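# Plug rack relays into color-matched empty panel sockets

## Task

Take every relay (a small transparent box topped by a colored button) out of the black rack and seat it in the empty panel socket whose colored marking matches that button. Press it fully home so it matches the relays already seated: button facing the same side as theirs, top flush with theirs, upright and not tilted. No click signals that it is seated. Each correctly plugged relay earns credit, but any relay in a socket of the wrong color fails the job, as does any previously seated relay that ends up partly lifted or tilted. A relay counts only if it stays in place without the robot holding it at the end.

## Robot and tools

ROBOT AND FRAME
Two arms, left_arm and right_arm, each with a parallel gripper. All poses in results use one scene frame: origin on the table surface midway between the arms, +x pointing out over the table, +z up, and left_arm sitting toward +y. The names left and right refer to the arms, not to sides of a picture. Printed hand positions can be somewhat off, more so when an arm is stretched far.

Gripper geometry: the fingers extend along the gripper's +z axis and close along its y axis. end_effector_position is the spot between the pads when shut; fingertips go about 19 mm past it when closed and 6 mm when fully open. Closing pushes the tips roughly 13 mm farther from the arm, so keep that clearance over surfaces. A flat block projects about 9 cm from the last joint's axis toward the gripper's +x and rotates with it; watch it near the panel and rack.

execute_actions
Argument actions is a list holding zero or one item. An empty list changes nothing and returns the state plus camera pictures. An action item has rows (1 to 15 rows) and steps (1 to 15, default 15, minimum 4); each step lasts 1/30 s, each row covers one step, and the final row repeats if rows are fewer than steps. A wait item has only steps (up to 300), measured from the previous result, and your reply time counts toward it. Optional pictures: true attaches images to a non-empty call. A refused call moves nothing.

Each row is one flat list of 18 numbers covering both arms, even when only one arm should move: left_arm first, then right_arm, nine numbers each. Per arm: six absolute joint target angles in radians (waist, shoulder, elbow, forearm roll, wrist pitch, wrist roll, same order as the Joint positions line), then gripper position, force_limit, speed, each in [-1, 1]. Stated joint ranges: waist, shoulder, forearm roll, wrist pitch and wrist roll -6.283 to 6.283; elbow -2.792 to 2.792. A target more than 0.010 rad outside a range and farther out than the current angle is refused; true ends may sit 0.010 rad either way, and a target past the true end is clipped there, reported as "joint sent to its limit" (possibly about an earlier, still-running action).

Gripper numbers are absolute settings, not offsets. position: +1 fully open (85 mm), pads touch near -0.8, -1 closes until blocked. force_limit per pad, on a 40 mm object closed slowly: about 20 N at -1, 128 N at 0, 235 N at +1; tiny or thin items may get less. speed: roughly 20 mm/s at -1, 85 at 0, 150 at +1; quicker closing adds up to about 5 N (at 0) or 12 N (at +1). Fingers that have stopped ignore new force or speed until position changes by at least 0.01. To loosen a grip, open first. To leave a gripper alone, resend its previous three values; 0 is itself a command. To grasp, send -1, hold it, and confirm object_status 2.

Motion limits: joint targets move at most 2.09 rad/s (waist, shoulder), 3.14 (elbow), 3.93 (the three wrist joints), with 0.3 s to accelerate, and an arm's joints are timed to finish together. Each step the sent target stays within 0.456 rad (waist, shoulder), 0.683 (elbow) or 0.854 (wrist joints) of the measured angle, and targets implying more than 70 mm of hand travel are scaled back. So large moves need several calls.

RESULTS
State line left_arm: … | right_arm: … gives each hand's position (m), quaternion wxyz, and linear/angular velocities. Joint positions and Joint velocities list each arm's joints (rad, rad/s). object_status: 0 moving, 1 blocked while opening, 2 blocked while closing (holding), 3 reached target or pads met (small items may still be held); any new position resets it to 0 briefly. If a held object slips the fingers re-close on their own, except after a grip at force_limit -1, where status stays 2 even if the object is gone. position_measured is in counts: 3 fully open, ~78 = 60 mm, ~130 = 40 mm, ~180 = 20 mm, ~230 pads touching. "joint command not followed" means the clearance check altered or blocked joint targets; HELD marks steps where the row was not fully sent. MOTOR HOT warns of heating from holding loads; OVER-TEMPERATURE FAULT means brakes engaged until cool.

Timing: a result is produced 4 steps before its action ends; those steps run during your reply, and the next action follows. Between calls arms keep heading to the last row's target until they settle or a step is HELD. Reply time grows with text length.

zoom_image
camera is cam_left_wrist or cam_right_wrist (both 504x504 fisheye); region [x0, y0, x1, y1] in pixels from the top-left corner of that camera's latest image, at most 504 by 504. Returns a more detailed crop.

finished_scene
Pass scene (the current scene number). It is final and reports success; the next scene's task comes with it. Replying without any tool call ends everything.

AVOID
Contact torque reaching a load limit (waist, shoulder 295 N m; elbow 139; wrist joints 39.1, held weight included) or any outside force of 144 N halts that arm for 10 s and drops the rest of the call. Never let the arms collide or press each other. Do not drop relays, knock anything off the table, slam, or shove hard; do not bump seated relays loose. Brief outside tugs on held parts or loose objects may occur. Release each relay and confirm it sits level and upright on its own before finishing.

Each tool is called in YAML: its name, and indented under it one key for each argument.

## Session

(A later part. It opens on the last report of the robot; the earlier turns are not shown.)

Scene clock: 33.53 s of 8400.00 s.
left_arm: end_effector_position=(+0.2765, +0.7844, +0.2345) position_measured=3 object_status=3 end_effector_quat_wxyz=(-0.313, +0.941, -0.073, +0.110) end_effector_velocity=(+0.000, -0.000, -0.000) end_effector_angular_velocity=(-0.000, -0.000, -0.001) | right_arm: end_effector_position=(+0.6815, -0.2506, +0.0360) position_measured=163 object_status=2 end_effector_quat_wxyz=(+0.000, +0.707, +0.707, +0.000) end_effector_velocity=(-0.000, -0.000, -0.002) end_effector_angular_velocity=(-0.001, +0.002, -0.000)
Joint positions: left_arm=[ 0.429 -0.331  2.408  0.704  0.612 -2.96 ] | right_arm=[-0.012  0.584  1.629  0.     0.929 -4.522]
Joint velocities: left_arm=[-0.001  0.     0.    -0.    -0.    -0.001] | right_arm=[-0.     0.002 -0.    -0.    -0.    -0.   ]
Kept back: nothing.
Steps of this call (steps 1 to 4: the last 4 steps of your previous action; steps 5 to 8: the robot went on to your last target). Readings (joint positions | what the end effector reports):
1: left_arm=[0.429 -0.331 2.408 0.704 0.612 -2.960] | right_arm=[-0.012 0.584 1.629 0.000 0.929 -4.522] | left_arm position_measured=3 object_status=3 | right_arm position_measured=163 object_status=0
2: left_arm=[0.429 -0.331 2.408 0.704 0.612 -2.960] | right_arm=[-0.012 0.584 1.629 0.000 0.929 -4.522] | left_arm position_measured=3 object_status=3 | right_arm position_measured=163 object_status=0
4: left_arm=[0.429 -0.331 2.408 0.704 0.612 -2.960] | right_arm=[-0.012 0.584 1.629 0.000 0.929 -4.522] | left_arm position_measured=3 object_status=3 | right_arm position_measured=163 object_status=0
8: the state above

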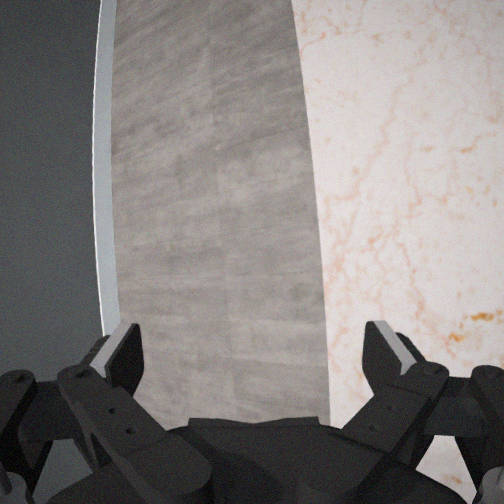

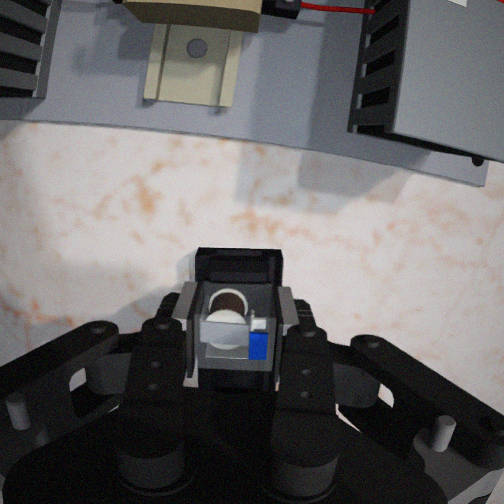

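execute_actions:
  actions:
    - {"rows":[[0.429,-0.331,2.408,0.704,0.612,-2.96,1,0,0,-0.0122,0.48,1.545,0,1.1166,-4.5216,-1,-0.5,0],[0.429,-0.331,2.408,0.704,0.612,-2.96,1,0,0,-0.0122,0.48,1.545,0,1.1166,-4.5216,-1,-0.5,0],[0.429,-0.331,2.408,0.704,0.612,-2.96,1,0,0,-0.0122,0.48,1.545,0,1.1166,-4.5216,-1,-0.5,0],[0.429,-0.331,2.408,0.704,0.612,-2.96,1,0,0,-0.0122,0.48,1.545,0,1.1166,-4.5216,-1,-0.5,0],[0.429,-0.331,2.408,0.704,0.612,-2.96,1,0,0,-0.0122,0.48,1.545,0,1.1166,-4.5216,-1,-0.5,0],[0.429,-0.331,2.408,0.704,0.612,-2.96,1,0,0,-0.0122,0.48,1.545,0,1.1166,-4.5216,-1,-0.5,0],[0.429,-0.331,2.408,0.704,0.612,-2.96,1,0,0,-0.0122,0.48,1.545,0,1.1166,-4.5216,-1,-0.5,0],[0.429,-0.331,2.408,0.704,0.612,-2.96,1,0,0,-0.0122,0.48,1.545,0,1.1166,-4.5216,-1,-0.5,0],[0.429,-0.331,2.408,0.704,0.612,-2.96,1,0,0,0.2126,0.555,1.42,0,1.1666,-1.0552,-1,-0.5,0]],"steps":15}

execute_actions:
  actions:
    - {"steps":36}

execute_actions:
  actions:
    - {"rows":[[0.429,-0.331,2.408,0.704,0.612,-2.96,1,0,0,0.2126,0.5853,1.4594,0,1.0969,-1.0552,-1,-0.5,0]],"steps":15}
  pictures: true

Scene clock: 34.50 s of 8400.00 s.
left_arm: end_effector_position=(+0.2765, +0.7844, +0.2345) position_measured=3 object_status=3 end_effector_quat_wxyz=(-0.313, +0.941, -0.073, +0.110) end_effector_velocity=(+0.000, -0.000, +0.000) end_effector_angular_velocity=(+0.001, +0.000, -0.001) | right_arm: end_effector_position=(+0.6809, -0.2449, +0.1583) position_measured=163 object_status=2 end_effector_quat_wxyz=(-0.000, +0.714, +0.700, -0.001) end_effector_velocity=(+0.017, +0.177, +0.002) end_effector_angular_velocity=(-0.004, +0.016, -0.600)
Joint positions: left_arm=[ 0.429 -0.331  2.408  0.704  0.612 -2.96 ] | right_arm=[-0.005  0.483  1.54   0.     1.12  -4.493]
Joint velocities: left_arm=[-0.001 -0.001  0.     0.     0.     0.001] | right_arm=[ 0.216  0.092 -0.149 -0.     0.073  0.815]
Steps of this call (steps 1 to 15: the robot went on to your last target; steps 16 to 18: nothing new was sent; steps 19 to 29: the first 11 steps of this action). Readings (joint positions | what the end effector reports):
19: left_arm=[0.429 -0.331 2.408 0.704 0.612 -2.960] | right_arm=[-0.012 0.584 1.629 0.000 0.929 -4.522] | left_arm position_measured=3 object_status=3 | right_arm position_measured=163 object_status=2
20: left_arm=[0.429 -0.331 2.408 0.704 0.612 -2.960] | right_arm=[-0.012 0.581 1.627 0.000 0.935 -4.522] | left_arm position_measured=3 object_status=3 | right_arm position_measured=163 object_status=2
22: left_arm=[0.429 -0.331 2.408 0.704 0.612 -2.960] | right_arm=[-0.012 0.552 1.603 0.000 0.988 -4.522] | left_arm position_measured=3 object_status=3 | right_arm position_measured=163 object_status=2
26: left_arm=[0.429 -0.331 2.408 0.704 0.612 -2.960] | right_arm=[-0.012 0.486 1.550 0.000 1.104 -4.522] | left_arm position_measured=3 object_status=3 | right_arm position_measured=163 object_status=2
29: the state above

Scene clock: 35.70 s of 8400.00 s.
left_arm: end_effector_position=(+0.2765, +0.7844, +0.2345) position_measured=3 object_status=3 end_effector_quat_wxyz=(-0.313, +0.941, -0.073, +0.110) end_effector_velocity=(-0.001, +0.000, -0.000) end_effector_angular_velocity=(+0.000, +0.001, +0.001) | right_arm: end_effector_position=(+0.6678, -0.0632, +0.1604) position_measured=163 object_status=2 end_effector_quat_wxyz=(-0.000, -0.671, +0.741, +0.000) end_effector_velocity=(+0.000, -0.001, +0.000) end_effector_angular_velocity=(-0.000, -0.000, -0.015)
Joint positions: left_arm=[ 0.429 -0.331  2.408  0.704  0.612 -2.96 ] | right_arm=[ 0.213  0.555  1.42  -0.     1.167 -1.056]
Joint velocities: left_arm=[ 0.001 -0.     0.    -0.     0.001  0.001] | right_arm=[-0.001 -0.     0.    -0.     0.     0.015]
Kept back: nothing.
Steps of this call (steps 1 to 4: the last 4 steps of your previous action; steps 5 to 36: the robot went on to your last target). Readings (joint positions | what the end effector reports):
1: left_arm=[0.429 -0.331 2.408 0.704 0.612 -2.960] | right_arm=[0.004 0.487 1.534 0.000 1.123 -4.458] | left_arm position_measured=3 object_status=3 | right_arm position_measured=163 object_status=2
2: left_arm=[0.429 -0.331 2.408 0.704 0.612 -2.960] | right_arm=[0.017 0.491 1.526 0.000 1.126 -4.409] | left_arm position_measured=3 object_status=3 | right_arm position_measured=163 object_status=2
4: left_arm=[0.429 -0.331 2.408 0.704 0.612 -2.960] | right_arm=[0.052 0.503 1.507 0.000 1.133 -4.269] | left_arm position_measured=3 object_status=3 | right_arm position_measured=163 object_status=2
8: left_arm=[0.429 -0.331 2.408 0.704 0.612 -2.960] | right_arm=[0.115 0.523 1.473 0.000 1.146 -3.922] | left_arm position_measured=3 object_status=3 | right_arm position_measured=163 object_status=2
36: the state above

Scene clock: 36.07 s of 8400.00 s.
left_arm: end_effector_position=(+0.2765, +0.7844, +0.2345) position_measured=3 object_status=3 end_effector_quat_wxyz=(-0.313, +0.941, -0.073, +0.110) end_effector_velocity=(-0.000, +0.000, -0.001) end_effector_angular_velocity=(-0.001, +0.000, +0.002) | right_arm: end_effector_position=(+0.6672, -0.0635, +0.1148) position_measured=163 object_status=2 end_effector_quat_wxyz=(-0.000, -0.671, +0.741, +0.000) end_effector_velocity=(-0.001, +0.000, +0.001) end_effector_angular_velocity=(+0.001, -0.001, +0.000)
Joint positions: left_arm=[ 0.429 -0.331  2.408  0.704  0.612 -2.96 ] | right_arm=[ 0.213  0.586  1.459 -0.     1.097 -1.055]
Joint velocities: left_arm=[ 0.001  0.001  0.     0.    -0.    -0.001] | right_arm=[ 0.001 -0.003  0.002  0.    -0.001  0.   ]
Steps of this call (steps 1 to 11: the first 11 steps of this action). Readings (joint positions | what the end effector reports):
1: left_arm=[0.429 -0.331 2.408 0.704 0.612 -2.960] | right_arm=[0.213 0.555 1.420 -0.000 1.167 -1.056] | left_arm position_measured=3 object_status=3 | right_arm position_measured=163 object_status=2
2: left_arm=[0.429 -0.331 2.408 0.704 0.612 -2.960] | right_arm=[0.213 0.558 1.423 -0.000 1.160 -1.056] | left_arm position_measured=3 object_status=3 | right_arm position_measured=163 object_status=2
4: left_arm=[0.429 -0.331 2.408 0.704 0.612 -2.960] | right_arm=[0.213 0.578 1.450 -0.000 1.114 -1.055] | left_arm position_measured=3 object_status=3 | right_arm position_measured=163 object_status=2
8: left_arm=[0.429 -0.331 2.408 0.704 0.612 -2.960] | right_arm=[0.213 0.586 1.459 -0.000 1.097 -1.055] | left_arm position_measured=3 object_status=3 | right_arm position_measured=163 object_status=2
11: the state above

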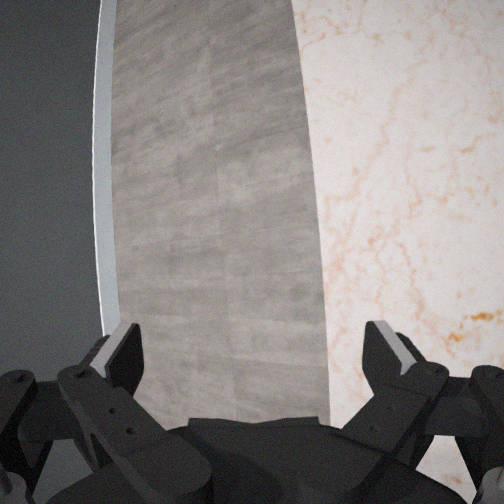

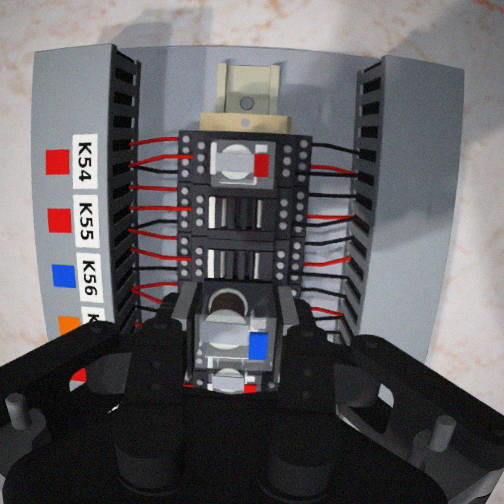

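zoom_image:
  camera: "cam_right_wrist"
  region: [160,120,340,400]

Region (160, 120, 340, 400) of cam_right_wrist's 504x504 image, scaled by 1.800, with more detail than that image has; it fills the left 324 columns of this view, and the rest is white.

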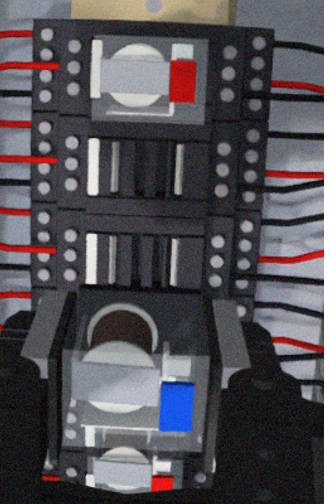

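execute_actions:
  actions:
    - {"rows":[[0.429,-0.331,2.408,0.704,0.612,-2.96,1,0,0,0.2082,0.583,1.4633,0,1.0953,-1.0596,-1,-0.5,0]],"steps":12}
  pictures: true

zoom_image:
  camera: "cam_right_wrist"
  region: [160,120,340,400]

Scene clock: 37.00 s of 8400.00 s.
left_arm: end_effector_position=(+0.2765, +0.7844, +0.2345) position_measured=3 object_status=3 end_effector_quat_wxyz=(-0.313, +0.941, -0.073, +0.110) end_effector_velocity=(-0.000, +0.000, -0.000) end_effector_angular_velocity=(+0.000, +0.000, -0.000) | right_arm: end_effector_position=(+0.6673, -0.0675, +0.1150) position_measured=163 object_status=2 end_effector_quat_wxyz=(+0.000, -0.671, +0.741, +0.000) end_effector_velocity=(-0.000, +0.001, +0.000) end_effector_angular_velocity=(-0.000, -0.000, +0.002)
Joint positions: left_arm=[ 0.429 -0.331  2.408  0.704  0.612 -2.96 ] | right_arm=[ 0.208  0.583  1.463  0.     1.095 -1.059]
Joint velocities: left_arm=[ 0.001 -0.     0.    -0.    -0.     0.001] | right_arm=[ 0.001 -0.     0.    -0.     0.    -0.001]
Steps of this call (steps 1 to 4: the last 4 steps of your previous action; steps 5 to 15: the robot went on to your last target; steps 16 to 20: nothing new was sent; steps 21 to 28: the first 8 steps of this action). Readings (joint positions | what the end effector reports):
21: left_arm=[0.429 -0.331 2.408 0.704 0.612 -2.960] | right_arm=[0.212 0.585 1.460 0.000 1.097 -1.055] | left_arm position_measured=3 object_status=3 | right_arm position_measured=163 object_status=2
22: left_arm=[0.429 -0.331 2.408 0.704 0.612 -2.960] | right_arm=[0.210 0.584 1.462 0.000 1.096 -1.057] | left_arm position_measured=3 object_status=3 | right_arm position_measured=163 object_status=2
24: left_arm=[0.429 -0.331 2.408 0.704 0.612 -2.960] | right_arm=[0.208 0.583 1.463 0.000 1.095 -1.059] | left_arm position_measured=3 object_status=3 | right_arm position_measured=163 object_status=2
28: the state above

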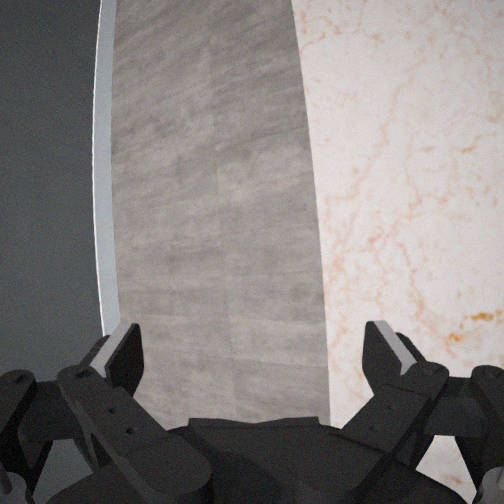

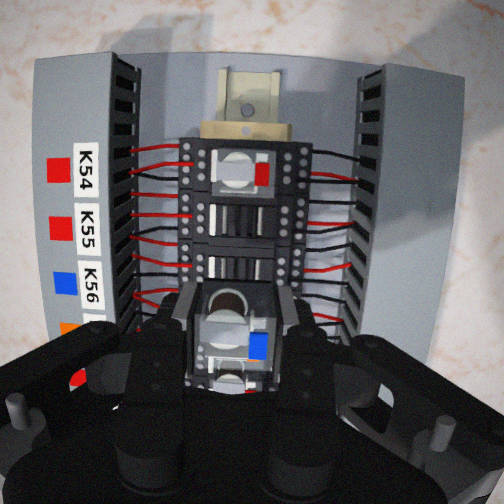

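Region (160, 120, 340, 400) of cam_right_wrist's 504x504 image, scaled by 1.800, with more detail than that image has; it fills the left 324 columns of this view, and the rest is white.

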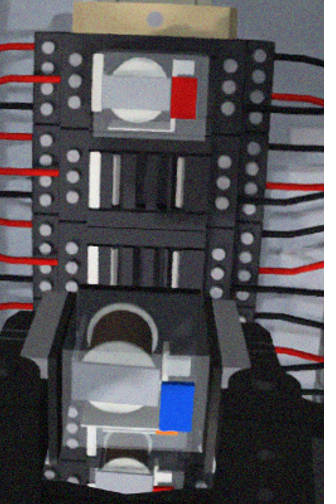

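execute_actions:
  actions:
    - {"rows":[[0.429,-0.331,2.408,0.704,0.612,-2.96,1,0,0,0.2087,0.585,1.46,0,1.0966,-1.0591,-1,-0.5,0],[0.429,-0.331,2.408,0.704,0.612,-2.96,1,0,0,0.2087,0.585,1.46,0,1.0966,-1.0591,-1,-0.5,0],[0.429,-0.331,2.408,0.704,0.612,-2.96,1,0,0,0.2087,0.585,1.46,0,1.0966,-1.0591,-1,-0.5,0],[0.429,-0.331,2.408,0.704,0.612,-2.96,1,0,0,0.2087,0.585,1.46,0,1.0966,-1.0591,-1,-0.5,0],[0.429,-0.331,2.408,0.704,0.612,-2.96,1,0,0,0.2087,0.6047,1.4773,0,1.0596,-1.0591,-1,-0.5,0]],"steps":15}
  pictures: true

zoom_image:
  camera: "cam_right_wrist"
  region: [160,120,340,400]

Scene clock: 38.57 s of 8400.00 s.
left_arm: end_effector_position=(+0.2765, +0.7844, +0.2345) position_measured=3 object_status=3 end_effector_quat_wxyz=(-0.313, +0.941, -0.073, +0.110) end_effector_velocity=(-0.000, -0.000, +0.000) end_effector_angular_velocity=(+0.000, -0.000, -0.001) | right_arm: end_effector_position=(+0.6687, -0.0664, +0.0896) position_measured=163 object_status=2 end_effector_quat_wxyz=(-0.000, -0.671, +0.741, +0.000) end_effector_velocity=(+0.000, +0.001, -0.000) end_effector_angular_velocity=(+0.001, -0.002, +0.000)
Joint positions: left_arm=[ 0.429 -0.331  2.408  0.704  0.612 -2.96 ] | right_arm=[ 0.209  0.605  1.477 -0.     1.06  -1.059]
Joint velocities: left_arm=[-0.    -0.001  0.    -0.     0.     0.   ] | right_arm=[ 0.001  0.    -0.    -0.    -0.003  0.001]
Steps of this call (steps 1 to 4: the last 4 steps of your previous action; steps 5 to 15: the robot went on to your last target; steps 16 to 36: nothing new was sent; steps 37 to 47: the first 11 steps of this action). Readings (joint positions | what the end effector reports):
37: left_arm=[0.429 -0.331 2.408 0.704 0.612 -2.960] | right_arm=[0.208 0.583 1.463 -0.000 1.095 -1.060] | left_arm position_measured=3 object_status=3 | right_arm position_measured=163 object_status=2
38: left_arm=[0.429 -0.331 2.408 0.704 0.612 -2.960] | right_arm=[0.209 0.584 1.462 -0.000 1.095 -1.060] | left_arm position_measured=3 object_status=3 | right_arm position_measured=163 object_status=2
40: left_arm=[0.429 -0.331 2.408 0.704 0.612 -2.960] | right_arm=[0.209 0.585 1.460 -0.000 1.096 -1.060] | left_arm position_measured=3 object_status=3 | right_arm position_measured=163 object_status=2
44: left_arm=[0.429 -0.331 2.408 0.704 0.612 -2.960] | right_arm=[0.209 0.604 1.477 -0.000 1.062 -1.059] | left_arm position_measured=3 object_status=3 | right_arm position_measured=163 object_status=2
47: the state above

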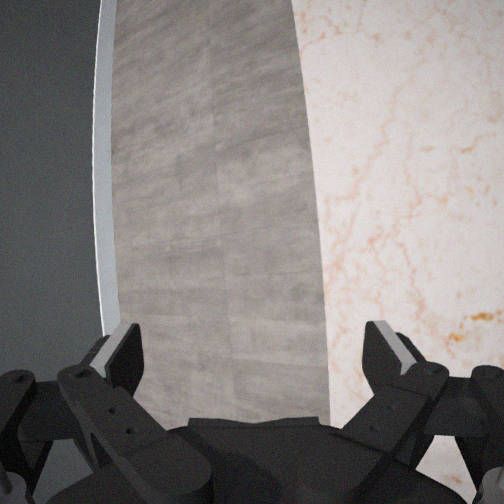

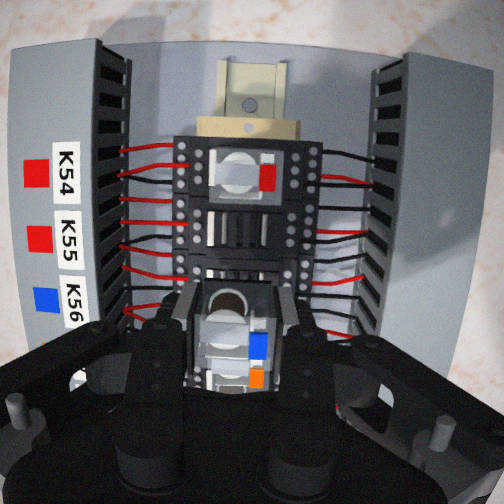

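Region (160, 120, 340, 400) of cam_right_wrist's 504x504 image, scaled by 1.800, with more detail than that image has; it fills the left 324 columns of this view, and the rest is white.

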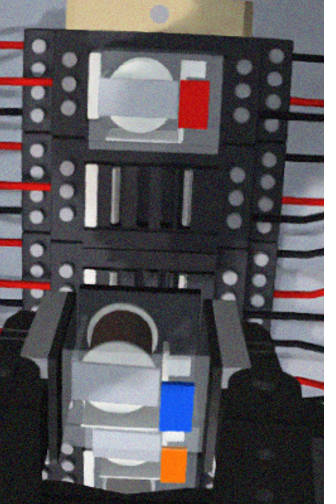

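execute_actions:
  actions:
    - {"rows":[[0.429,-0.331,2.408,0.704,0.612,-2.96,1,0,0,0.2089,0.604,1.4784,0,1.0592,-1.0589,-1,-0.5,0],[0.429,-0.331,2.408,0.704,0.612,-2.96,1,0,0,0.2089,0.604,1.4784,0,1.0592,-1.0589,-1,-0.5,0],[0.429,-0.331,2.408,0.704,0.612,-2.96,1,0,0,0.2089,0.6057,1.4799,0,1.0561,-1.0589,-1,-0.5,0],[0.429,-0.331,2.408,0.704,0.612,-2.96,1,0,0,0.2089,0.6073,1.4813,0,1.053,-1.0589,-1,-0.5,0],[0.429,-0.331,2.408,0.704,0.612,-2.96,1,0,0,0.2089,0.609,1.4828,0,1.0499,-1.0589,-1,-0.5,0],[0.429,-0.331,2.408,0.704,0.612,-2.96,1,0,0,0.2089,0.6106,1.4842,0,1.0468,-1.0589,-1,-0.5,0],[0.429,-0.331,2.408,0.704,0.612,-2.96,1,0,0,0.2089,0.6123,1.4857,0,1.0437,-1.0589,-1,-0.5,0],[0.429,-0.331,2.408,0.704,0.612,-2.96,1,0,0,0.2089,0.614,1.4871,0,1.0405,-1.0589,-1,-0.5,0],[0.429,-0.331,2.408,0.704,0.612,-2.96,1,0,0,0.2089,0.6156,1.4886,0,1.0374,-1.0589,-1,-0.5,0],[0.429,-0.331,2.408,0.704,0.612,-2.96,1,0,0,0.2089,0.6173,1.49,0,1.0343,-1.0589,-1,-0.5,0],[0.429,-0.331,2.408,0.704,0.612,-2.96,1,0,0,0.2089,0.6189,1.4915,0,1.0312,-1.0589,-1,-0.5,0],[0.429,-0.331,2.408,0.704,0.612,-2.96,1,0,0,0.2089,0.6206,1.4929,0,1.0281,-1.0589,-1,-0.5,0]],"steps":15}

execute_actions:
  actions:
    - {"steps":8}
  pictures: true

zoom_image:
  camera: "cam_right_wrist"
  region: [160,120,340,400]

Scene clock: 39.30 s of 8400.00 s.
left_arm: end_effector_position=(+0.2765, +0.7844, +0.2345) position_measured=3 object_status=3 end_effector_quat_wxyz=(-0.313, +0.941, -0.073, +0.110) end_effector_velocity=(+0.000, +0.000, +0.001) end_effector_angular_velocity=(+0.000, -0.001, +0.000) | right_arm: end_effector_position=(+0.6680, -0.0665, +0.0741) position_measured=163 object_status=2 end_effector_quat_wxyz=(+0.000, -0.671, +0.741, -0.000) end_effector_velocity=(-0.002, +0.000, -0.063) end_effector_angular_velocity=(+0.000, +0.001, +0.001)
Joint positions: left_arm=[ 0.429 -0.331  2.408  0.704  0.612 -2.96 ] | right_arm=[ 0.209  0.616  1.489  0.     1.035 -1.059]
Joint velocities: left_arm=[-0.001 -0.    -0.001 -0.     0.001 -0.001] | right_arm=[ 0.001  0.05   0.042  0.001 -0.091  0.   ]
Steps of this call (steps 1 to 4: the last 4 steps of your previous action; steps 5 to 11: the robot went on to your last target; steps 12 to 22: the first 11 steps of this action). Readings (joint positions | what the end effector reports):
12: left_arm=[0.429 -0.331 2.408 0.704 0.612 -2.960] | right_arm=[0.209 0.605 1.477 0.000 1.060 -1.059] | left_arm position_measured=3 object_status=3 | right_arm position_measured=163 object_status=2
13: left_arm=[0.429 -0.331 2.408 0.704 0.612 -2.960] | right_arm=[0.209 0.604 1.478 0.000 1.059 -1.059] | left_arm position_measured=3 object_status=3 | right_arm position_measured=163 object_status=2
15: left_arm=[0.429 -0.331 2.408 0.704 0.612 -2.960] | right_arm=[0.209 0.605 1.479 0.000 1.057 -1.059] | left_arm position_measured=3 object_status=3 | right_arm position_measured=163 object_status=2
19: left_arm=[0.429 -0.331 2.408 0.704 0.612 -2.960] | right_arm=[0.209 0.611 1.485 0.000 1.045 -1.059] | left_arm position_measured=3 object_status=3 | right_arm position_measured=163 object_status=2
22: the state above

Scene clock: 39.57 s of 8400.00 s.
left_arm: end_effector_position=(+0.2765, +0.7844, +0.2345) position_measured=3 object_status=3 end_effector_quat_wxyz=(-0.313, +0.941, -0.073, +0.110) end_effector_velocity=(+0.000, -0.001, -0.001) end_effector_angular_velocity=(-0.000, +0.001, -0.002) | right_arm: end_effector_position=(+0.6678, -0.0666, +0.0690) position_measured=163 object_status=2 end_effector_quat_wxyz=(-0.000, -0.671, +0.741, +0.000) end_effector_velocity=(+0.000, -0.000, -0.000) end_effector_angular_velocity=(-0.000, +0.000, -0.000)
Joint positions: left_arm=[ 0.429 -0.331  2.408  0.704  0.612 -2.96 ] | right_arm=[ 0.209  0.621  1.493  0.     1.028 -1.059]
Joint velocities: left_arm=[-0.002 -0.     0.001  0.     0.     0.   ] | right_arm=[-0.     0.001 -0.    -0.    -0.    -0.   ]
Kept back: nothing.
Steps of this call (steps 1 to 4: the last 4 steps of your previous action; steps 5 to 8: the robot went on to your last target). Readings (joint positions | what the end effector reports):
1: left_arm=[0.429 -0.331 2.408 0.704 0.612 -2.960] | right_arm=[0.209 0.618 1.491 0.000 1.032 -1.059] | left_arm position_measured=3 object_status=3 | right_arm position_measured=163 object_status=2
2: left_arm=[0.429 -0.331 2.408 0.704 0.612 -2.960] | right_arm=[0.209 0.620 1.492 0.000 1.029 -1.059] | left_arm position_measured=3 object_status=3 | right_arm position_measured=163 object_status=2
4: left_arm=[0.429 -0.331 2.408 0.704 0.612 -2.960] | right_arm=[0.209 0.621 1.493 0.000 1.028 -1.059] | left_arm position_measured=3 object_status=3 | right_arm position_measured=163 object_status=2
8: the state above

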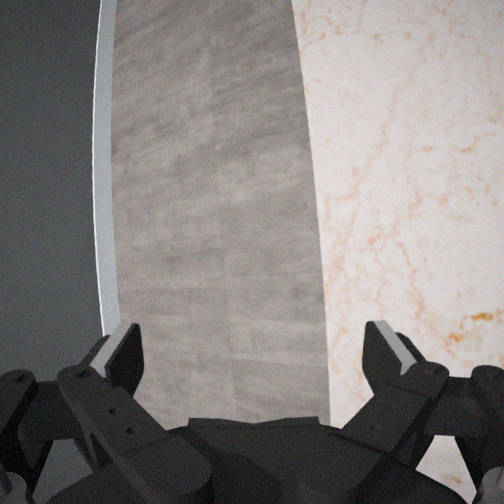

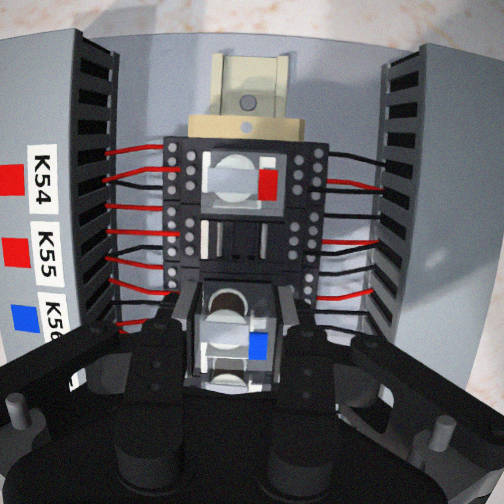

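Region (160, 120, 340, 400) of cam_right_wrist's 504x504 image, scaled by 1.800, with more detail than that image has; it fills the left 324 columns of this view, and the rest is white.

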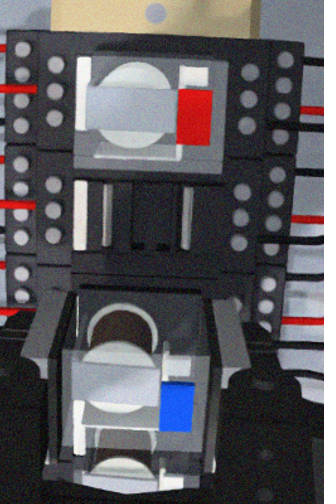

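execute_actions:
  actions:
    - {"rows":[[0.429,-0.331,2.408,0.704,0.612,-2.96,1,0,0,0.2089,0.6206,1.4929,0,1.0281,-1.0589,0.0,-0.5,1],[0.429,-0.331,2.408,0.704,0.612,-2.96,1,0,0,0.2089,0.6206,1.4929,0,1.0281,-1.0589,0.0,-0.5,1],[0.429,-0.331,2.408,0.704,0.612,-2.96,1,0,0,0.2089,0.6206,1.4929,0,1.0281,-1.0589,0.0,-0.5,1],[0.429,-0.331,2.408,0.704,0.612,-2.96,1,0,0,0.2089,0.6206,1.4929,0,1.0281,-1.0589,0.0,-0.5,1],[0.429,-0.331,2.408,0.704,0.612,-2.96,1,0,0,0.2089,0.6206,1.4929,0,1.0281,-1.0589,0.0,-0.5,1],[0.429,-0.331,2.408,0.704,0.612,-2.96,1,0,0,0.2089,0.6206,1.4929,0,1.0281,-1.0589,0.0,-0.5,1],[0.429,-0.331,2.408,0.704,0.612,-2.96,1,0,0,0.2089,0.6206,1.4929,0,1.0281,-1.0589,0.0,-0.5,1],[0.429,-0.331,2.408,0.704,0.612,-2.96,1,0,0,0.2089,0.5843,1.4611,0,1.0962,-1.0589,0.0,-0.5,1]],"steps":15}

execute_actions:
  actions:
    - {"steps":8}
  pictures: true

zoom_image:
  camera: "cam_right_wrist"
  region: [160,120,340,400]

Scene clock: 40.63 s of 8400.00 s.
left_arm: end_effector_position=(+0.2765, +0.7844, +0.2345) position_measured=3 object_status=3 end_effector_quat_wxyz=(-0.313, +0.941, -0.073, +0.110) end_effector_velocity=(-0.000, +0.001, +0.001) end_effector_angular_velocity=(+0.000, -0.001, +0.002) | right_arm: end_effector_position=(+0.6686, -0.0663, +0.1039) position_measured=129 object_status=0 end_effector_quat_wxyz=(+0.000, -0.671, +0.741, -0.000) end_effector_velocity=(+0.028, +0.018, +0.481) end_effector_angular_velocity=(+0.066, -0.111, -0.008)
Joint positions: left_arm=[ 0.429 -0.331  2.408  0.704  0.612 -2.96 ] | right_arm=[ 0.209  0.594  1.468 -0.     1.08  -1.059]
Joint velocities: left_arm=[ 0.002 -0.    -0.001 -0.     0.    -0.   ] | right_arm=[ 0.    -0.375 -0.336  0.018  0.582  0.   ]
Steps of this call (steps 1 to 15: the robot went on to your last target; steps 16 to 21: nothing new was sent; steps 22 to 32: the first 11 steps of this action). Readings (joint positions | what the end effector reports):
22: left_arm=[0.429 -0.331 2.408 0.704 0.612 -2.960] | right_arm=[0.209 0.621 1.493 0.000 1.028 -1.059] | left_arm position_measured=3 object_status=3 | right_arm position_measured=163 object_status=0
23: left_arm=[0.429 -0.331 2.408 0.704 0.612 -2.960] | right_arm=[0.209 0.621 1.493 0.000 1.028 -1.059] | left_arm position_measured=3 object_status=3 | right_arm position_measured=163 object_status=0
25: left_arm=[0.429 -0.331 2.408 0.704 0.612 -2.960] | right_arm=[0.209 0.621 1.493 0.000 1.028 -1.059] | left_arm position_measured=3 object_status=3 | right_arm position_measured=147 object_status=0
29: left_arm=[0.429 -0.331 2.408 0.704 0.612 -2.960] | right_arm=[0.209 0.621 1.493 -0.000 1.028 -1.059] | left_arm position_measured=3 object_status=3 | right_arm position_measured=130 object_status=0
32: the state above

Scene clock: 40.90 s of 8400.00 s.
left_arm: end_effector_position=(+0.2765, +0.7844, +0.2345) position_measured=3 object_status=3 end_effector_quat_wxyz=(-0.313, +0.941, -0.073, +0.110) end_effector_velocity=(+0.000, -0.000, +0.000) end_effector_angular_velocity=(-0.000, -0.002, -0.000) | right_arm: end_effector_position=(+0.6678, -0.0666, +0.1151) position_measured=129 object_status=3 end_effector_quat_wxyz=(+0.000, -0.671, +0.741, -0.000) end_effector_velocity=(+0.001, +0.000, +0.001) end_effector_angular_velocity=(+0.001, -0.002, -0.000)
Joint positions: left_arm=[ 0.429 -0.331  2.408  0.704  0.612 -2.96 ] | right_arm=[ 0.209  0.584  1.461  0.     1.096 -1.059]
Joint velocities: left_arm=[-0.001 -0.     0.     0.    -0.001 -0.001] | right_arm=[-0.    -0.    -0.002 -0.     0.001 -0.   ]
Kept back: nothing.
Steps of this call (steps 1 to 4: the last 4 steps of your previous action; steps 5 to 8: the robot went on to your last target). Readings (joint positions | what the end effector reports):
1: left_arm=[0.429 -0.331 2.408 0.704 0.612 -2.960] | right_arm=[0.209 0.585 1.461 0.000 1.093 -1.059] | left_arm position_measured=3 object_status=3 | right_arm position_measured=129 object_status=0
2: left_arm=[0.429 -0.331 2.408 0.704 0.612 -2.960] | right_arm=[0.209 0.584 1.461 0.000 1.095 -1.059] | left_arm position_measured=3 object_status=3 | right_arm position_measured=129 object_status=0
4: left_arm=[0.429 -0.331 2.408 0.704 0.612 -2.960] | right_arm=[0.209 0.584 1.461 0.000 1.096 -1.059] | left_arm position_measured=3 object_status=3 | right_arm position_measured=129 object_status=0
8: the state above

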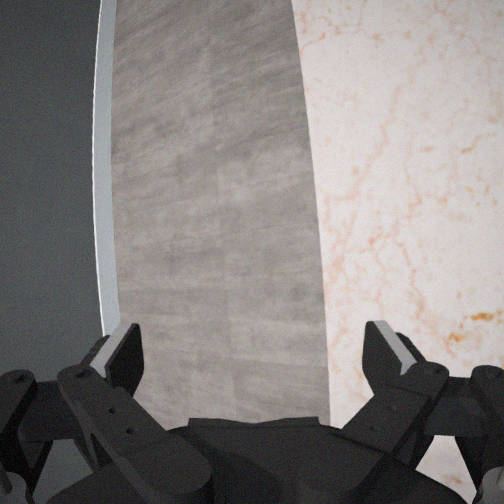

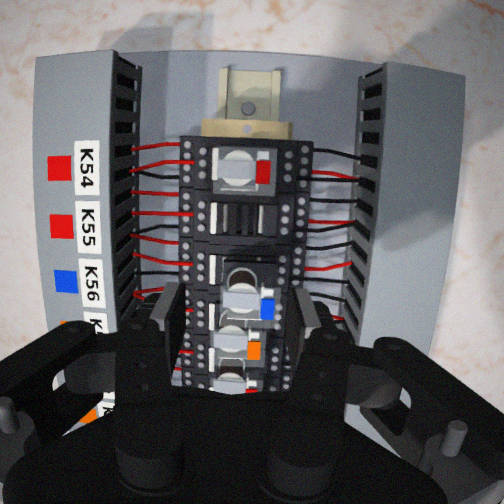

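Region (160, 120, 340, 400) of cam_right_wrist's 504x504 image, scaled by 1.800, with more detail than that image has; it fills the left 324 columns of this view, and the rest is white.

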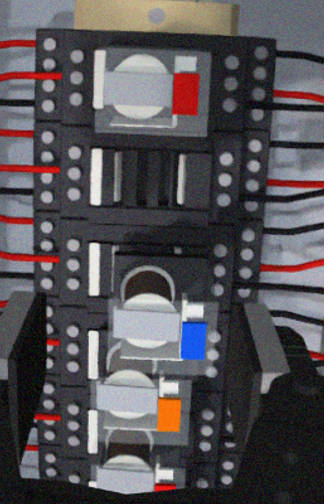

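execute_actions:
  actions:
    - {"rows":[[0.429,-0.331,2.408,0.704,0.612,-2.96,1,0,0,0.2089,0.5843,1.4611,0,1.0962,-1.0589,0.25,-0.5,1],[0.429,-0.331,2.408,0.704,0.612,-2.96,1,0,0,0.2089,0.5843,1.4611,0,1.0962,-1.0589,0.25,-0.5,1],[0.429,-0.331,2.408,0.704,0.612,-2.96,1,0,0,0.2089,0.5843,1.4611,0,1.0962,-1.0589,0.25,-0.5,1],[0.429,-0.331,2.408,0.704,0.612,-2.96,1,0,0,0.2089,0.6,1.475,0,1.0666,-1.0589,0.25,-0.5,1],[0.429,-0.331,2.408,0.704,0.612,-2.96,1,0,0,0.2089,0.61,1.4836,0,1.048,-1.0589,0.25,-0.5,1],[0.429,-0.331,2.408,0.704,0.612,-2.96,1,0,0,0.2089,0.6206,1.4929,0,1.0281,-1.0589,0.25,-0.5,1]],"steps":15}
  pictures: true

Scene clock: 41.67 s of 8400.00 s.
left_arm: end_effector_position=(+0.2765, +0.7844, +0.2345) position_measured=3 object_status=3 end_effector_quat_wxyz=(-0.313, +0.941, -0.073, +0.110) end_effector_velocity=(-0.000, +0.000, -0.000) end_effector_angular_velocity=(+0.000, +0.001, -0.001) | right_arm: end_effector_position=(+0.6679, -0.0667, +0.0686) position_measured=98 object_status=0 end_effector_quat_wxyz=(-0.000, -0.671, +0.741, +0.000) end_effector_velocity=(+0.000, -0.000, -0.000) end_effector_angular_velocity=(+0.000, -0.001, -0.000)
Joint positions: left_arm=[ 0.429 -0.331  2.408  0.704  0.612 -2.96 ] | right_arm=[ 0.209  0.621  1.493 -0.     1.028 -1.059]
Joint velocities: left_arm=[0.    0.    0.    0.    0.001 0.001] | right_arm=[-0.    -0.     0.     0.    -0.001  0.   ]
Steps of this call (steps 1 to 12: the robot went on to your last target; steps 13 to 23: the first 11 steps of this action). Readings (joint positions | what the end effector reports):
13: left_arm=[0.429 -0.331 2.408 0.704 0.612 -2.960] | right_arm=[0.209 0.584 1.461 0.000 1.096 -1.059] | left_arm position_measured=3 object_status=3 | right_arm position_measured=129 object_status=0
14: left_arm=[0.429 -0.331 2.408 0.704 0.612 -2.960] | right_arm=[0.209 0.584 1.461 -0.000 1.096 -1.059] | left_arm position_measured=3 object_status=3 | right_arm position_measured=128 object_status=0
16: left_arm=[0.429 -0.331 2.408 0.704 0.612 -2.960] | right_arm=[0.209 0.584 1.461 -0.000 1.096 -1.059] | left_arm position_measured=3 object_status=3 | right_arm position_measured=112 object_status=0
20: left_arm=[0.429 -0.331 2.408 0.704 0.612 -2.960] | right_arm=[0.209 0.619 1.491 -0.000 1.034 -1.059] | left_arm position_measured=3 object_status=3 | right_arm position_measured=99 object_status=0
23: the state above

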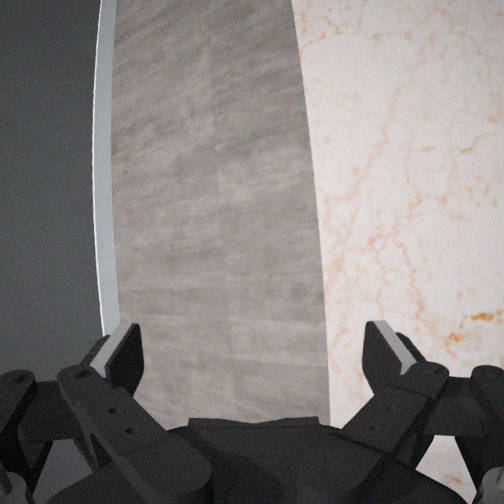

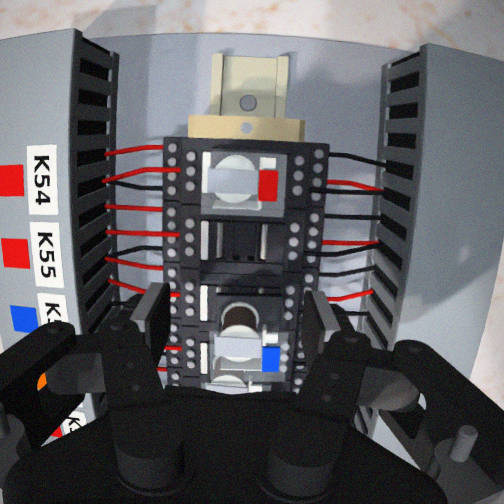

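execute_actions:
  actions:
    - {"rows":[[0.429,-0.331,2.408,0.704,0.612,-2.96,1,0,0,0.2089,0.6206,1.4929,0,1.0281,-1.0589,-1,-0.5,0]],"steps":15}

execute_actions:
  actions:
    - {"steps":10}
  pictures: true

zoom_image:
  camera: "cam_right_wrist"
  region: [160,120,340,400]

Scene clock: 42.17 s of 8400.00 s.
left_arm: end_effector_position=(+0.2765, +0.7844, +0.2345) position_measured=3 object_status=3 end_effector_quat_wxyz=(-0.313, +0.941, -0.073, +0.110) end_effector_velocity=(-0.001, -0.000, -0.000) end_effector_angular_velocity=(-0.001, -0.000, +0.001) | right_arm: end_effector_position=(+0.6679, -0.0666, +0.0690) position_measured=158 object_status=0 end_effector_quat_wxyz=(-0.000, -0.671, +0.741, +0.000) end_effector_velocity=(-0.000, -0.000, +0.001) end_effector_angular_velocity=(-0.000, -0.002, +0.001)
Joint positions: left_arm=[ 0.429 -0.331  2.408  0.704  0.612 -2.96 ] | right_arm=[ 0.209  0.621  1.493  0.     1.028 -1.059]
Joint velocities: left_arm=[ 0.    -0.     0.001 -0.     0.    -0.002] | right_arm=[ 0.    -0.002  0.001 -0.001  0.    -0.   ]
Steps of this call (steps 1 to 4: the last 4 steps of your previous action; steps 5 to 15: the first 11 steps of this action). Readings (joint positions | what the end effector reports):
5: left_arm=[0.429 -0.331 2.408 0.704 0.612 -2.960] | right_arm=[0.209 0.621 1.493 -0.000 1.028 -1.059] | left_arm position_measured=3 object_status=3 | right_arm position_measured=98 object_status=0
6: left_arm=[0.429 -0.331 2.408 0.704 0.612 -2.960] | right_arm=[0.209 0.621 1.493 -0.000 1.028 -1.059] | left_arm position_measured=3 object_status=3 | right_arm position_measured=98 object_status=0
8: left_arm=[0.429 -0.331 2.408 0.704 0.612 -2.960] | right_arm=[0.209 0.621 1.493 -0.000 1.028 -1.059] | left_arm position_measured=3 object_status=3 | right_arm position_measured=108 object_status=0
12: left_arm=[0.429 -0.331 2.408 0.704 0.612 -2.960] | right_arm=[0.209 0.621 1.493 0.000 1.028 -1.059] | left_arm position_measured=3 object_status=3 | right_arm position_measured=136 object_status=0
15: the state above

Scene clock: 42.50 s of 8400.00 s.
left_arm: end_effector_position=(+0.2765, +0.7844, +0.2345) position_measured=3 object_status=3 end_effector_quat_wxyz=(-0.313, +0.941, -0.073, +0.110) end_effector_velocity=(-0.000, -0.000, +0.000) end_effector_angular_velocity=(+0.000, +0.001, +0.000) | right_arm: end_effector_position=(+0.6679, -0.0666, +0.0690) position_measured=164 object_status=2 end_effector_quat_wxyz=(+0.000, -0.671, +0.741, +0.000) end_effector_velocity=(-0.000, +0.000, +0.001) end_effector_angular_velocity=(+0.001, -0.001, +0.000)
Joint positions: left_arm=[ 0.429 -0.331  2.408  0.704  0.612 -2.96 ] | right_arm=[ 0.209  0.621  1.493  0.     1.028 -1.059]
Joint velocities: left_arm=[-0.    -0.    -0.     0.     0.001 -0.   ] | right_arm=[ 0.001 -0.001  0.     0.     0.     0.   ]
Kept back: nothing.
Steps of this call (steps 1 to 4: the last 4 steps of your previous action; steps 5 to 10: the robot went on to your last target). Readings (joint positions | what the end effector reports):
1: left_arm=[0.429 -0.331 2.408 0.704 0.612 -2.960] | right_arm=[0.209 0.621 1.493 0.000 1.028 -1.059] | left_arm position_measured=3 object_status=3 | right_arm position_measured=164 object_status=0
2: left_arm=[0.429 -0.331 2.408 0.704 0.612 -2.960] | right_arm=[0.209 0.621 1.493 0.000 1.028 -1.059] | left_arm position_measured=3 object_status=3 | right_arm position_measured=164 object_status=0
4: left_arm=[0.429 -0.331 2.408 0.704 0.612 -2.960] | right_arm=[0.209 0.621 1.493 0.000 1.028 -1.059] | left_arm position_measured=3 object_status=3 | right_arm position_measured=164 object_status=0
8: left_arm=[0.429 -0.331 2.408 0.704 0.612 -2.960] | right_arm=[0.209 0.621 1.493 0.000 1.028 -1.059] | left_arm position_measured=3 object_status=3 | right_arm position_measured=164 object_status=2
10: the state above

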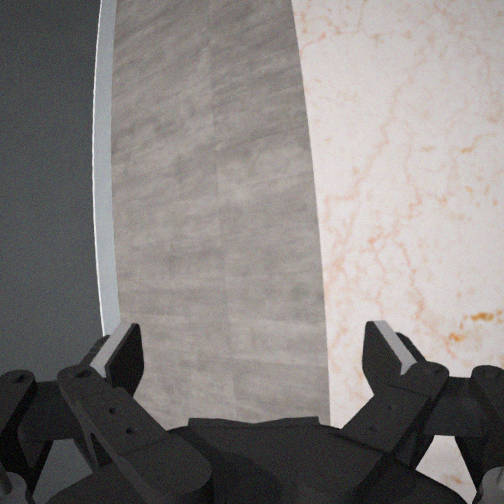

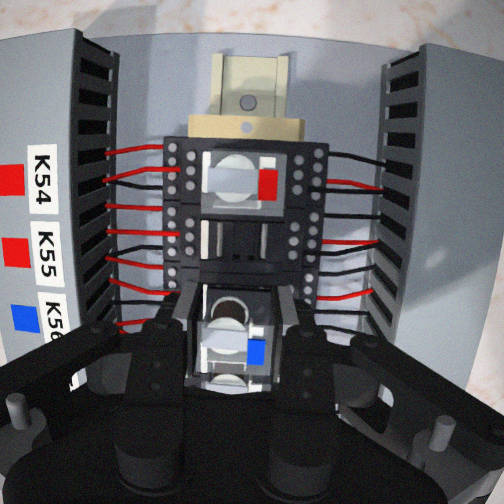

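Region (160, 120, 340, 400) of cam_right_wrist's 504x504 image, scaled by 1.800, with more detail than that image has; it fills the left 324 columns of this view, and the rest is white.

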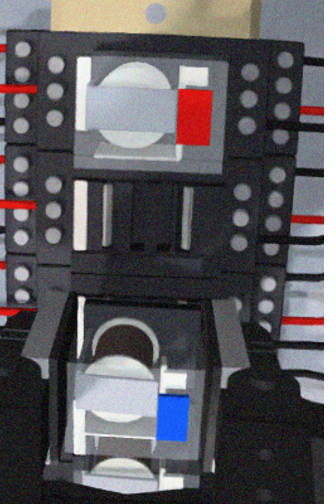

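execute_actions:
  actions:
    - {"rows":[[0.429,-0.331,2.408,0.704,0.612,-2.96,1,0,0,0.2089,0.6214,1.4936,0,1.0266,-1.0589,-1,-0.5,0],[0.429,-0.331,2.408,0.704,0.612,-2.96,1,0,0,0.2089,0.6214,1.4936,0,1.0266,-1.0589,-1,-0.5,0],[0.429,-0.331,2.408,0.704,0.612,-2.96,1,0,0,0.2089,0.6222,1.4943,0,1.0251,-1.0589,-1,-0.5,0],[0.429,-0.331,2.408,0.704,0.612,-2.96,1,0,0,0.2089,0.6222,1.4943,0,1.0251,-1.0589,-1,-0.5,0],[0.429,-0.331,2.408,0.704,0.612,-2.96,1,0,0,0.2089,0.623,1.495,0,1.0237,-1.0589,-1,-0.5,0],[0.429,-0.331,2.408,0.704,0.612,-2.96,1,0,0,0.2089,0.623,1.495,0,1.0237,-1.0589,-1,-0.5,0],[0.429,-0.331,2.408,0.704,0.612,-2.96,1,0,0,0.2089,0.6238,1.4957,0,1.0222,-1.0589,-1,-0.5,0]],"steps":15}
  pictures: true

zoom_image:
  camera: "cam_right_wrist"
  region: [160,120,340,400]

Scene clock: 43.23 s of 8400.00 s.
left_arm: end_effector_position=(+0.2765, +0.7844, +0.2345) position_measured=3 object_status=3 end_effector_quat_wxyz=(-0.313, +0.941, -0.073, +0.110) end_effector_velocity=(-0.000, +0.001, +0.000) end_effector_angular_velocity=(+0.000, -0.001, +0.002) | right_arm: end_effector_position=(+0.6678, -0.0666, +0.0652) position_measured=164 object_status=2 end_effector_quat_wxyz=(+0.000, -0.671, +0.741, -0.000) end_effector_velocity=(-0.000, +0.000, -0.001) end_effector_angular_velocity=(-0.001, +0.001, +0.000)
Joint positions: left_arm=[ 0.429 -0.331  2.408  0.704  0.612 -2.96 ] | right_arm=[ 0.209  0.624  1.496  0.     1.022 -1.059]
Joint velocities: left_arm=[ 0.002 -0.    -0.001 -0.     0.001 -0.001] | right_arm=[ 0.     0.001  0.    -0.     0.    -0.   ]
Steps of this call (steps 1 to 11: the robot went on to your last target; steps 12 to 22: the first 11 steps of this action). Readings (joint positions | what the end effector reports):
12: left_arm=[0.429 -0.331 2.408 0.704 0.612 -2.960] | right_arm=[0.209 0.621 1.493 0.000 1.028 -1.059] | left_arm position_measured=3 object_status=3 | right_arm position_measured=164 object_status=2
13: left_arm=[0.429 -0.331 2.408 0.704 0.612 -2.960] | right_arm=[0.209 0.621 1.493 0.000 1.027 -1.059] | left_arm position_measured=3 object_status=3 | right_arm position_measured=164 object_status=2
15: left_arm=[0.429 -0.331 2.408 0.704 0.612 -2.960] | right_arm=[0.209 0.621 1.494 0.000 1.026 -1.059] | left_arm position_measured=3 object_status=3 | right_arm position_measured=164 object_status=2
19: left_arm=[0.429 -0.331 2.408 0.704 0.612 -2.960] | right_arm=[0.209 0.623 1.495 0.000 1.023 -1.059] | left_arm position_measured=3 object_status=3 | right_arm position_measured=164 object_status=2
22: the state above

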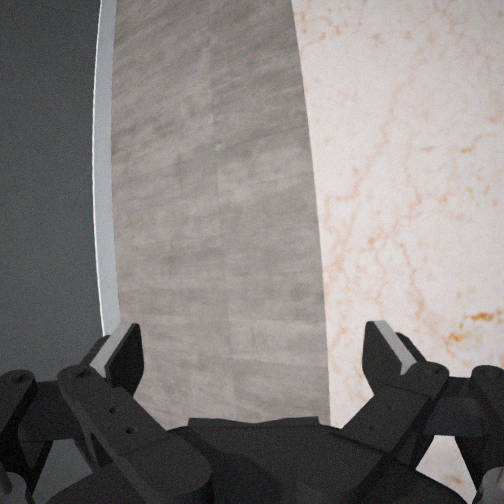

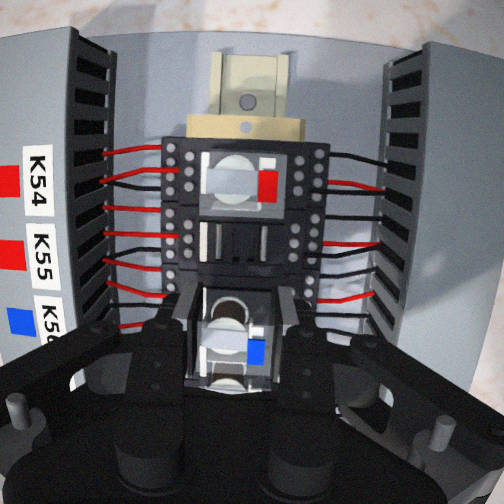

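Region (160, 120, 340, 400) of cam_right_wrist's 504x504 image, scaled by 1.800, with more detail than that image has; it fills the left 324 columns of this view, and the rest is white.

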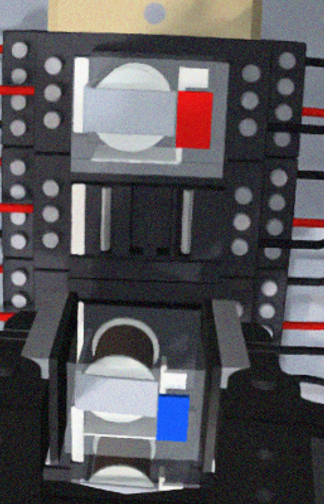

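execute_actions:
  actions:
    - {"rows":[[0.429,-0.331,2.408,0.704,0.612,-2.96,1,0,0,0.2089,0.6246,1.4964,0,1.0207,-1.0589,-1,-0.5,0],[0.429,-0.331,2.408,0.704,0.612,-2.96,1,0,0,0.2089,0.6246,1.4964,0,1.0207,-1.0589,-1,-0.5,0],[0.429,-0.331,2.408,0.704,0.612,-2.96,1,0,0,0.2089,0.6246,1.4964,0,1.0207,-1.0589,-1,-0.5,0],[0.429,-0.331,2.408,0.704,0.612,-2.96,1,0,0,0.2089,0.6254,1.4971,0,1.0192,-1.0589,-1,-0.5,0],[0.429,-0.331,2.408,0.704,0.612,-2.96,1,0,0,0.2089,0.6254,1.4971,0,1.0192,-1.0589,-1,-0.5,0],[0.429,-0.331,2.408,0.704,0.612,-2.96,1,0,0,0.2089,0.6254,1.4971,0,1.0192,-1.0589,-1,-0.5,0],[0.429,-0.331,2.408,0.704,0.612,-2.96,1,0,0,0.2089,0.6262,1.4978,0,1.0177,-1.0589,-1,-0.5,0]],"steps":15}
  pictures: true

zoom_image:
  camera: "cam_right_wrist"
  region: [160,120,340,400]

Scene clock: 43.93 s of 8400.00 s.
left_arm: end_effector_position=(+0.2765, +0.7844, +0.2345) position_measured=3 object_status=3 end_effector_quat_wxyz=(-0.313, +0.941, -0.073, +0.110) end_effector_velocity=(+0.000, +0.000, +0.000) end_effector_angular_velocity=(+0.000, -0.001, +0.000) | right_arm: end_effector_position=(+0.6677, -0.0666, +0.0625) position_measured=164 object_status=2 end_effector_quat_wxyz=(+0.000, -0.671, +0.741, -0.000) end_effector_velocity=(-0.000, +0.000, -0.000) end_effector_angular_velocity=(+0.000, -0.001, +0.000)
Joint positions: left_arm=[ 0.429 -0.331  2.408  0.704  0.612 -2.96 ] | right_arm=[ 0.209  0.626  1.498  0.     1.018 -1.059]
Joint velocities: left_arm=[-0.    -0.    -0.     0.    -0.    -0.001] | right_arm=[ 0.    -0.     0.001  0.    -0.002 -0.   ]
Steps of this call (steps 1 to 4: the last 4 steps of your previous action; steps 5 to 10: the robot went on to your last target; steps 11 to 21: the first 11 steps of this action). Readings (joint positions | what the end effector reports):
11: left_arm=[0.429 -0.331 2.408 0.704 0.612 -2.960] | right_arm=[0.209 0.624 1.496 0.000 1.022 -1.059] | left_arm position_measured=3 object_status=3 | right_arm position_measured=164 object_status=2
12: left_arm=[0.429 -0.331 2.408 0.704 0.612 -2.960] | right_arm=[0.209 0.624 1.496 0.000 1.021 -1.059] | left_arm position_measured=3 object_status=3 | right_arm position_measured=164 object_status=2
14: left_arm=[0.429 -0.331 2.408 0.704 0.612 -2.960] | right_arm=[0.209 0.625 1.496 0.000 1.021 -1.059] | left_arm position_measured=3 object_status=3 | right_arm position_measured=164 object_status=2
18: left_arm=[0.429 -0.331 2.408 0.704 0.612 -2.960] | right_arm=[0.209 0.626 1.497 0.000 1.019 -1.059] | left_arm position_measured=3 object_status=3 | right_arm position_measured=164 object_status=2
21: the state above

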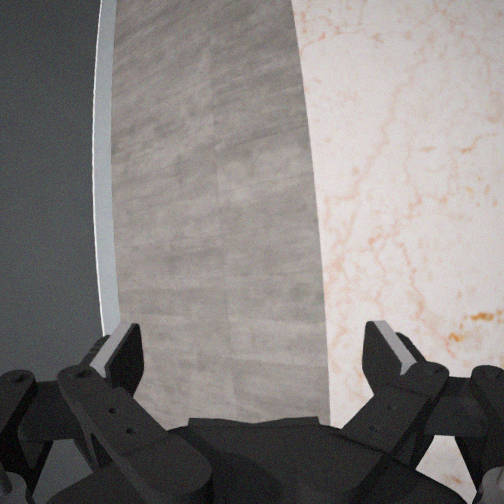

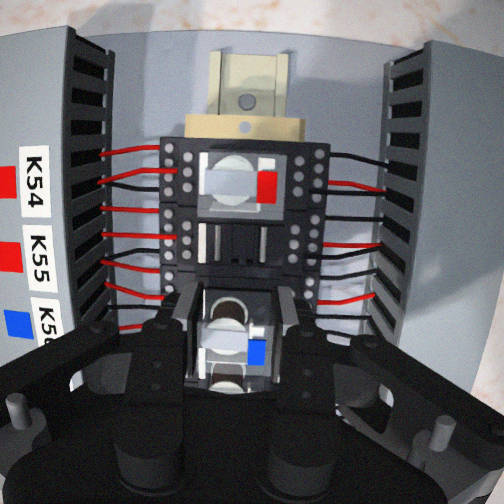

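Region (160, 120, 340, 400) of cam_right_wrist's 504x504 image, scaled by 1.800, with more detail than that image has; it fills the left 324 columns of this view, and the rest is white.

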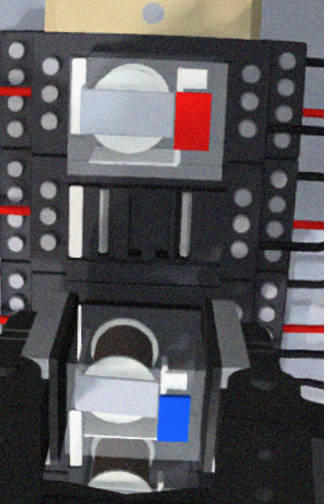

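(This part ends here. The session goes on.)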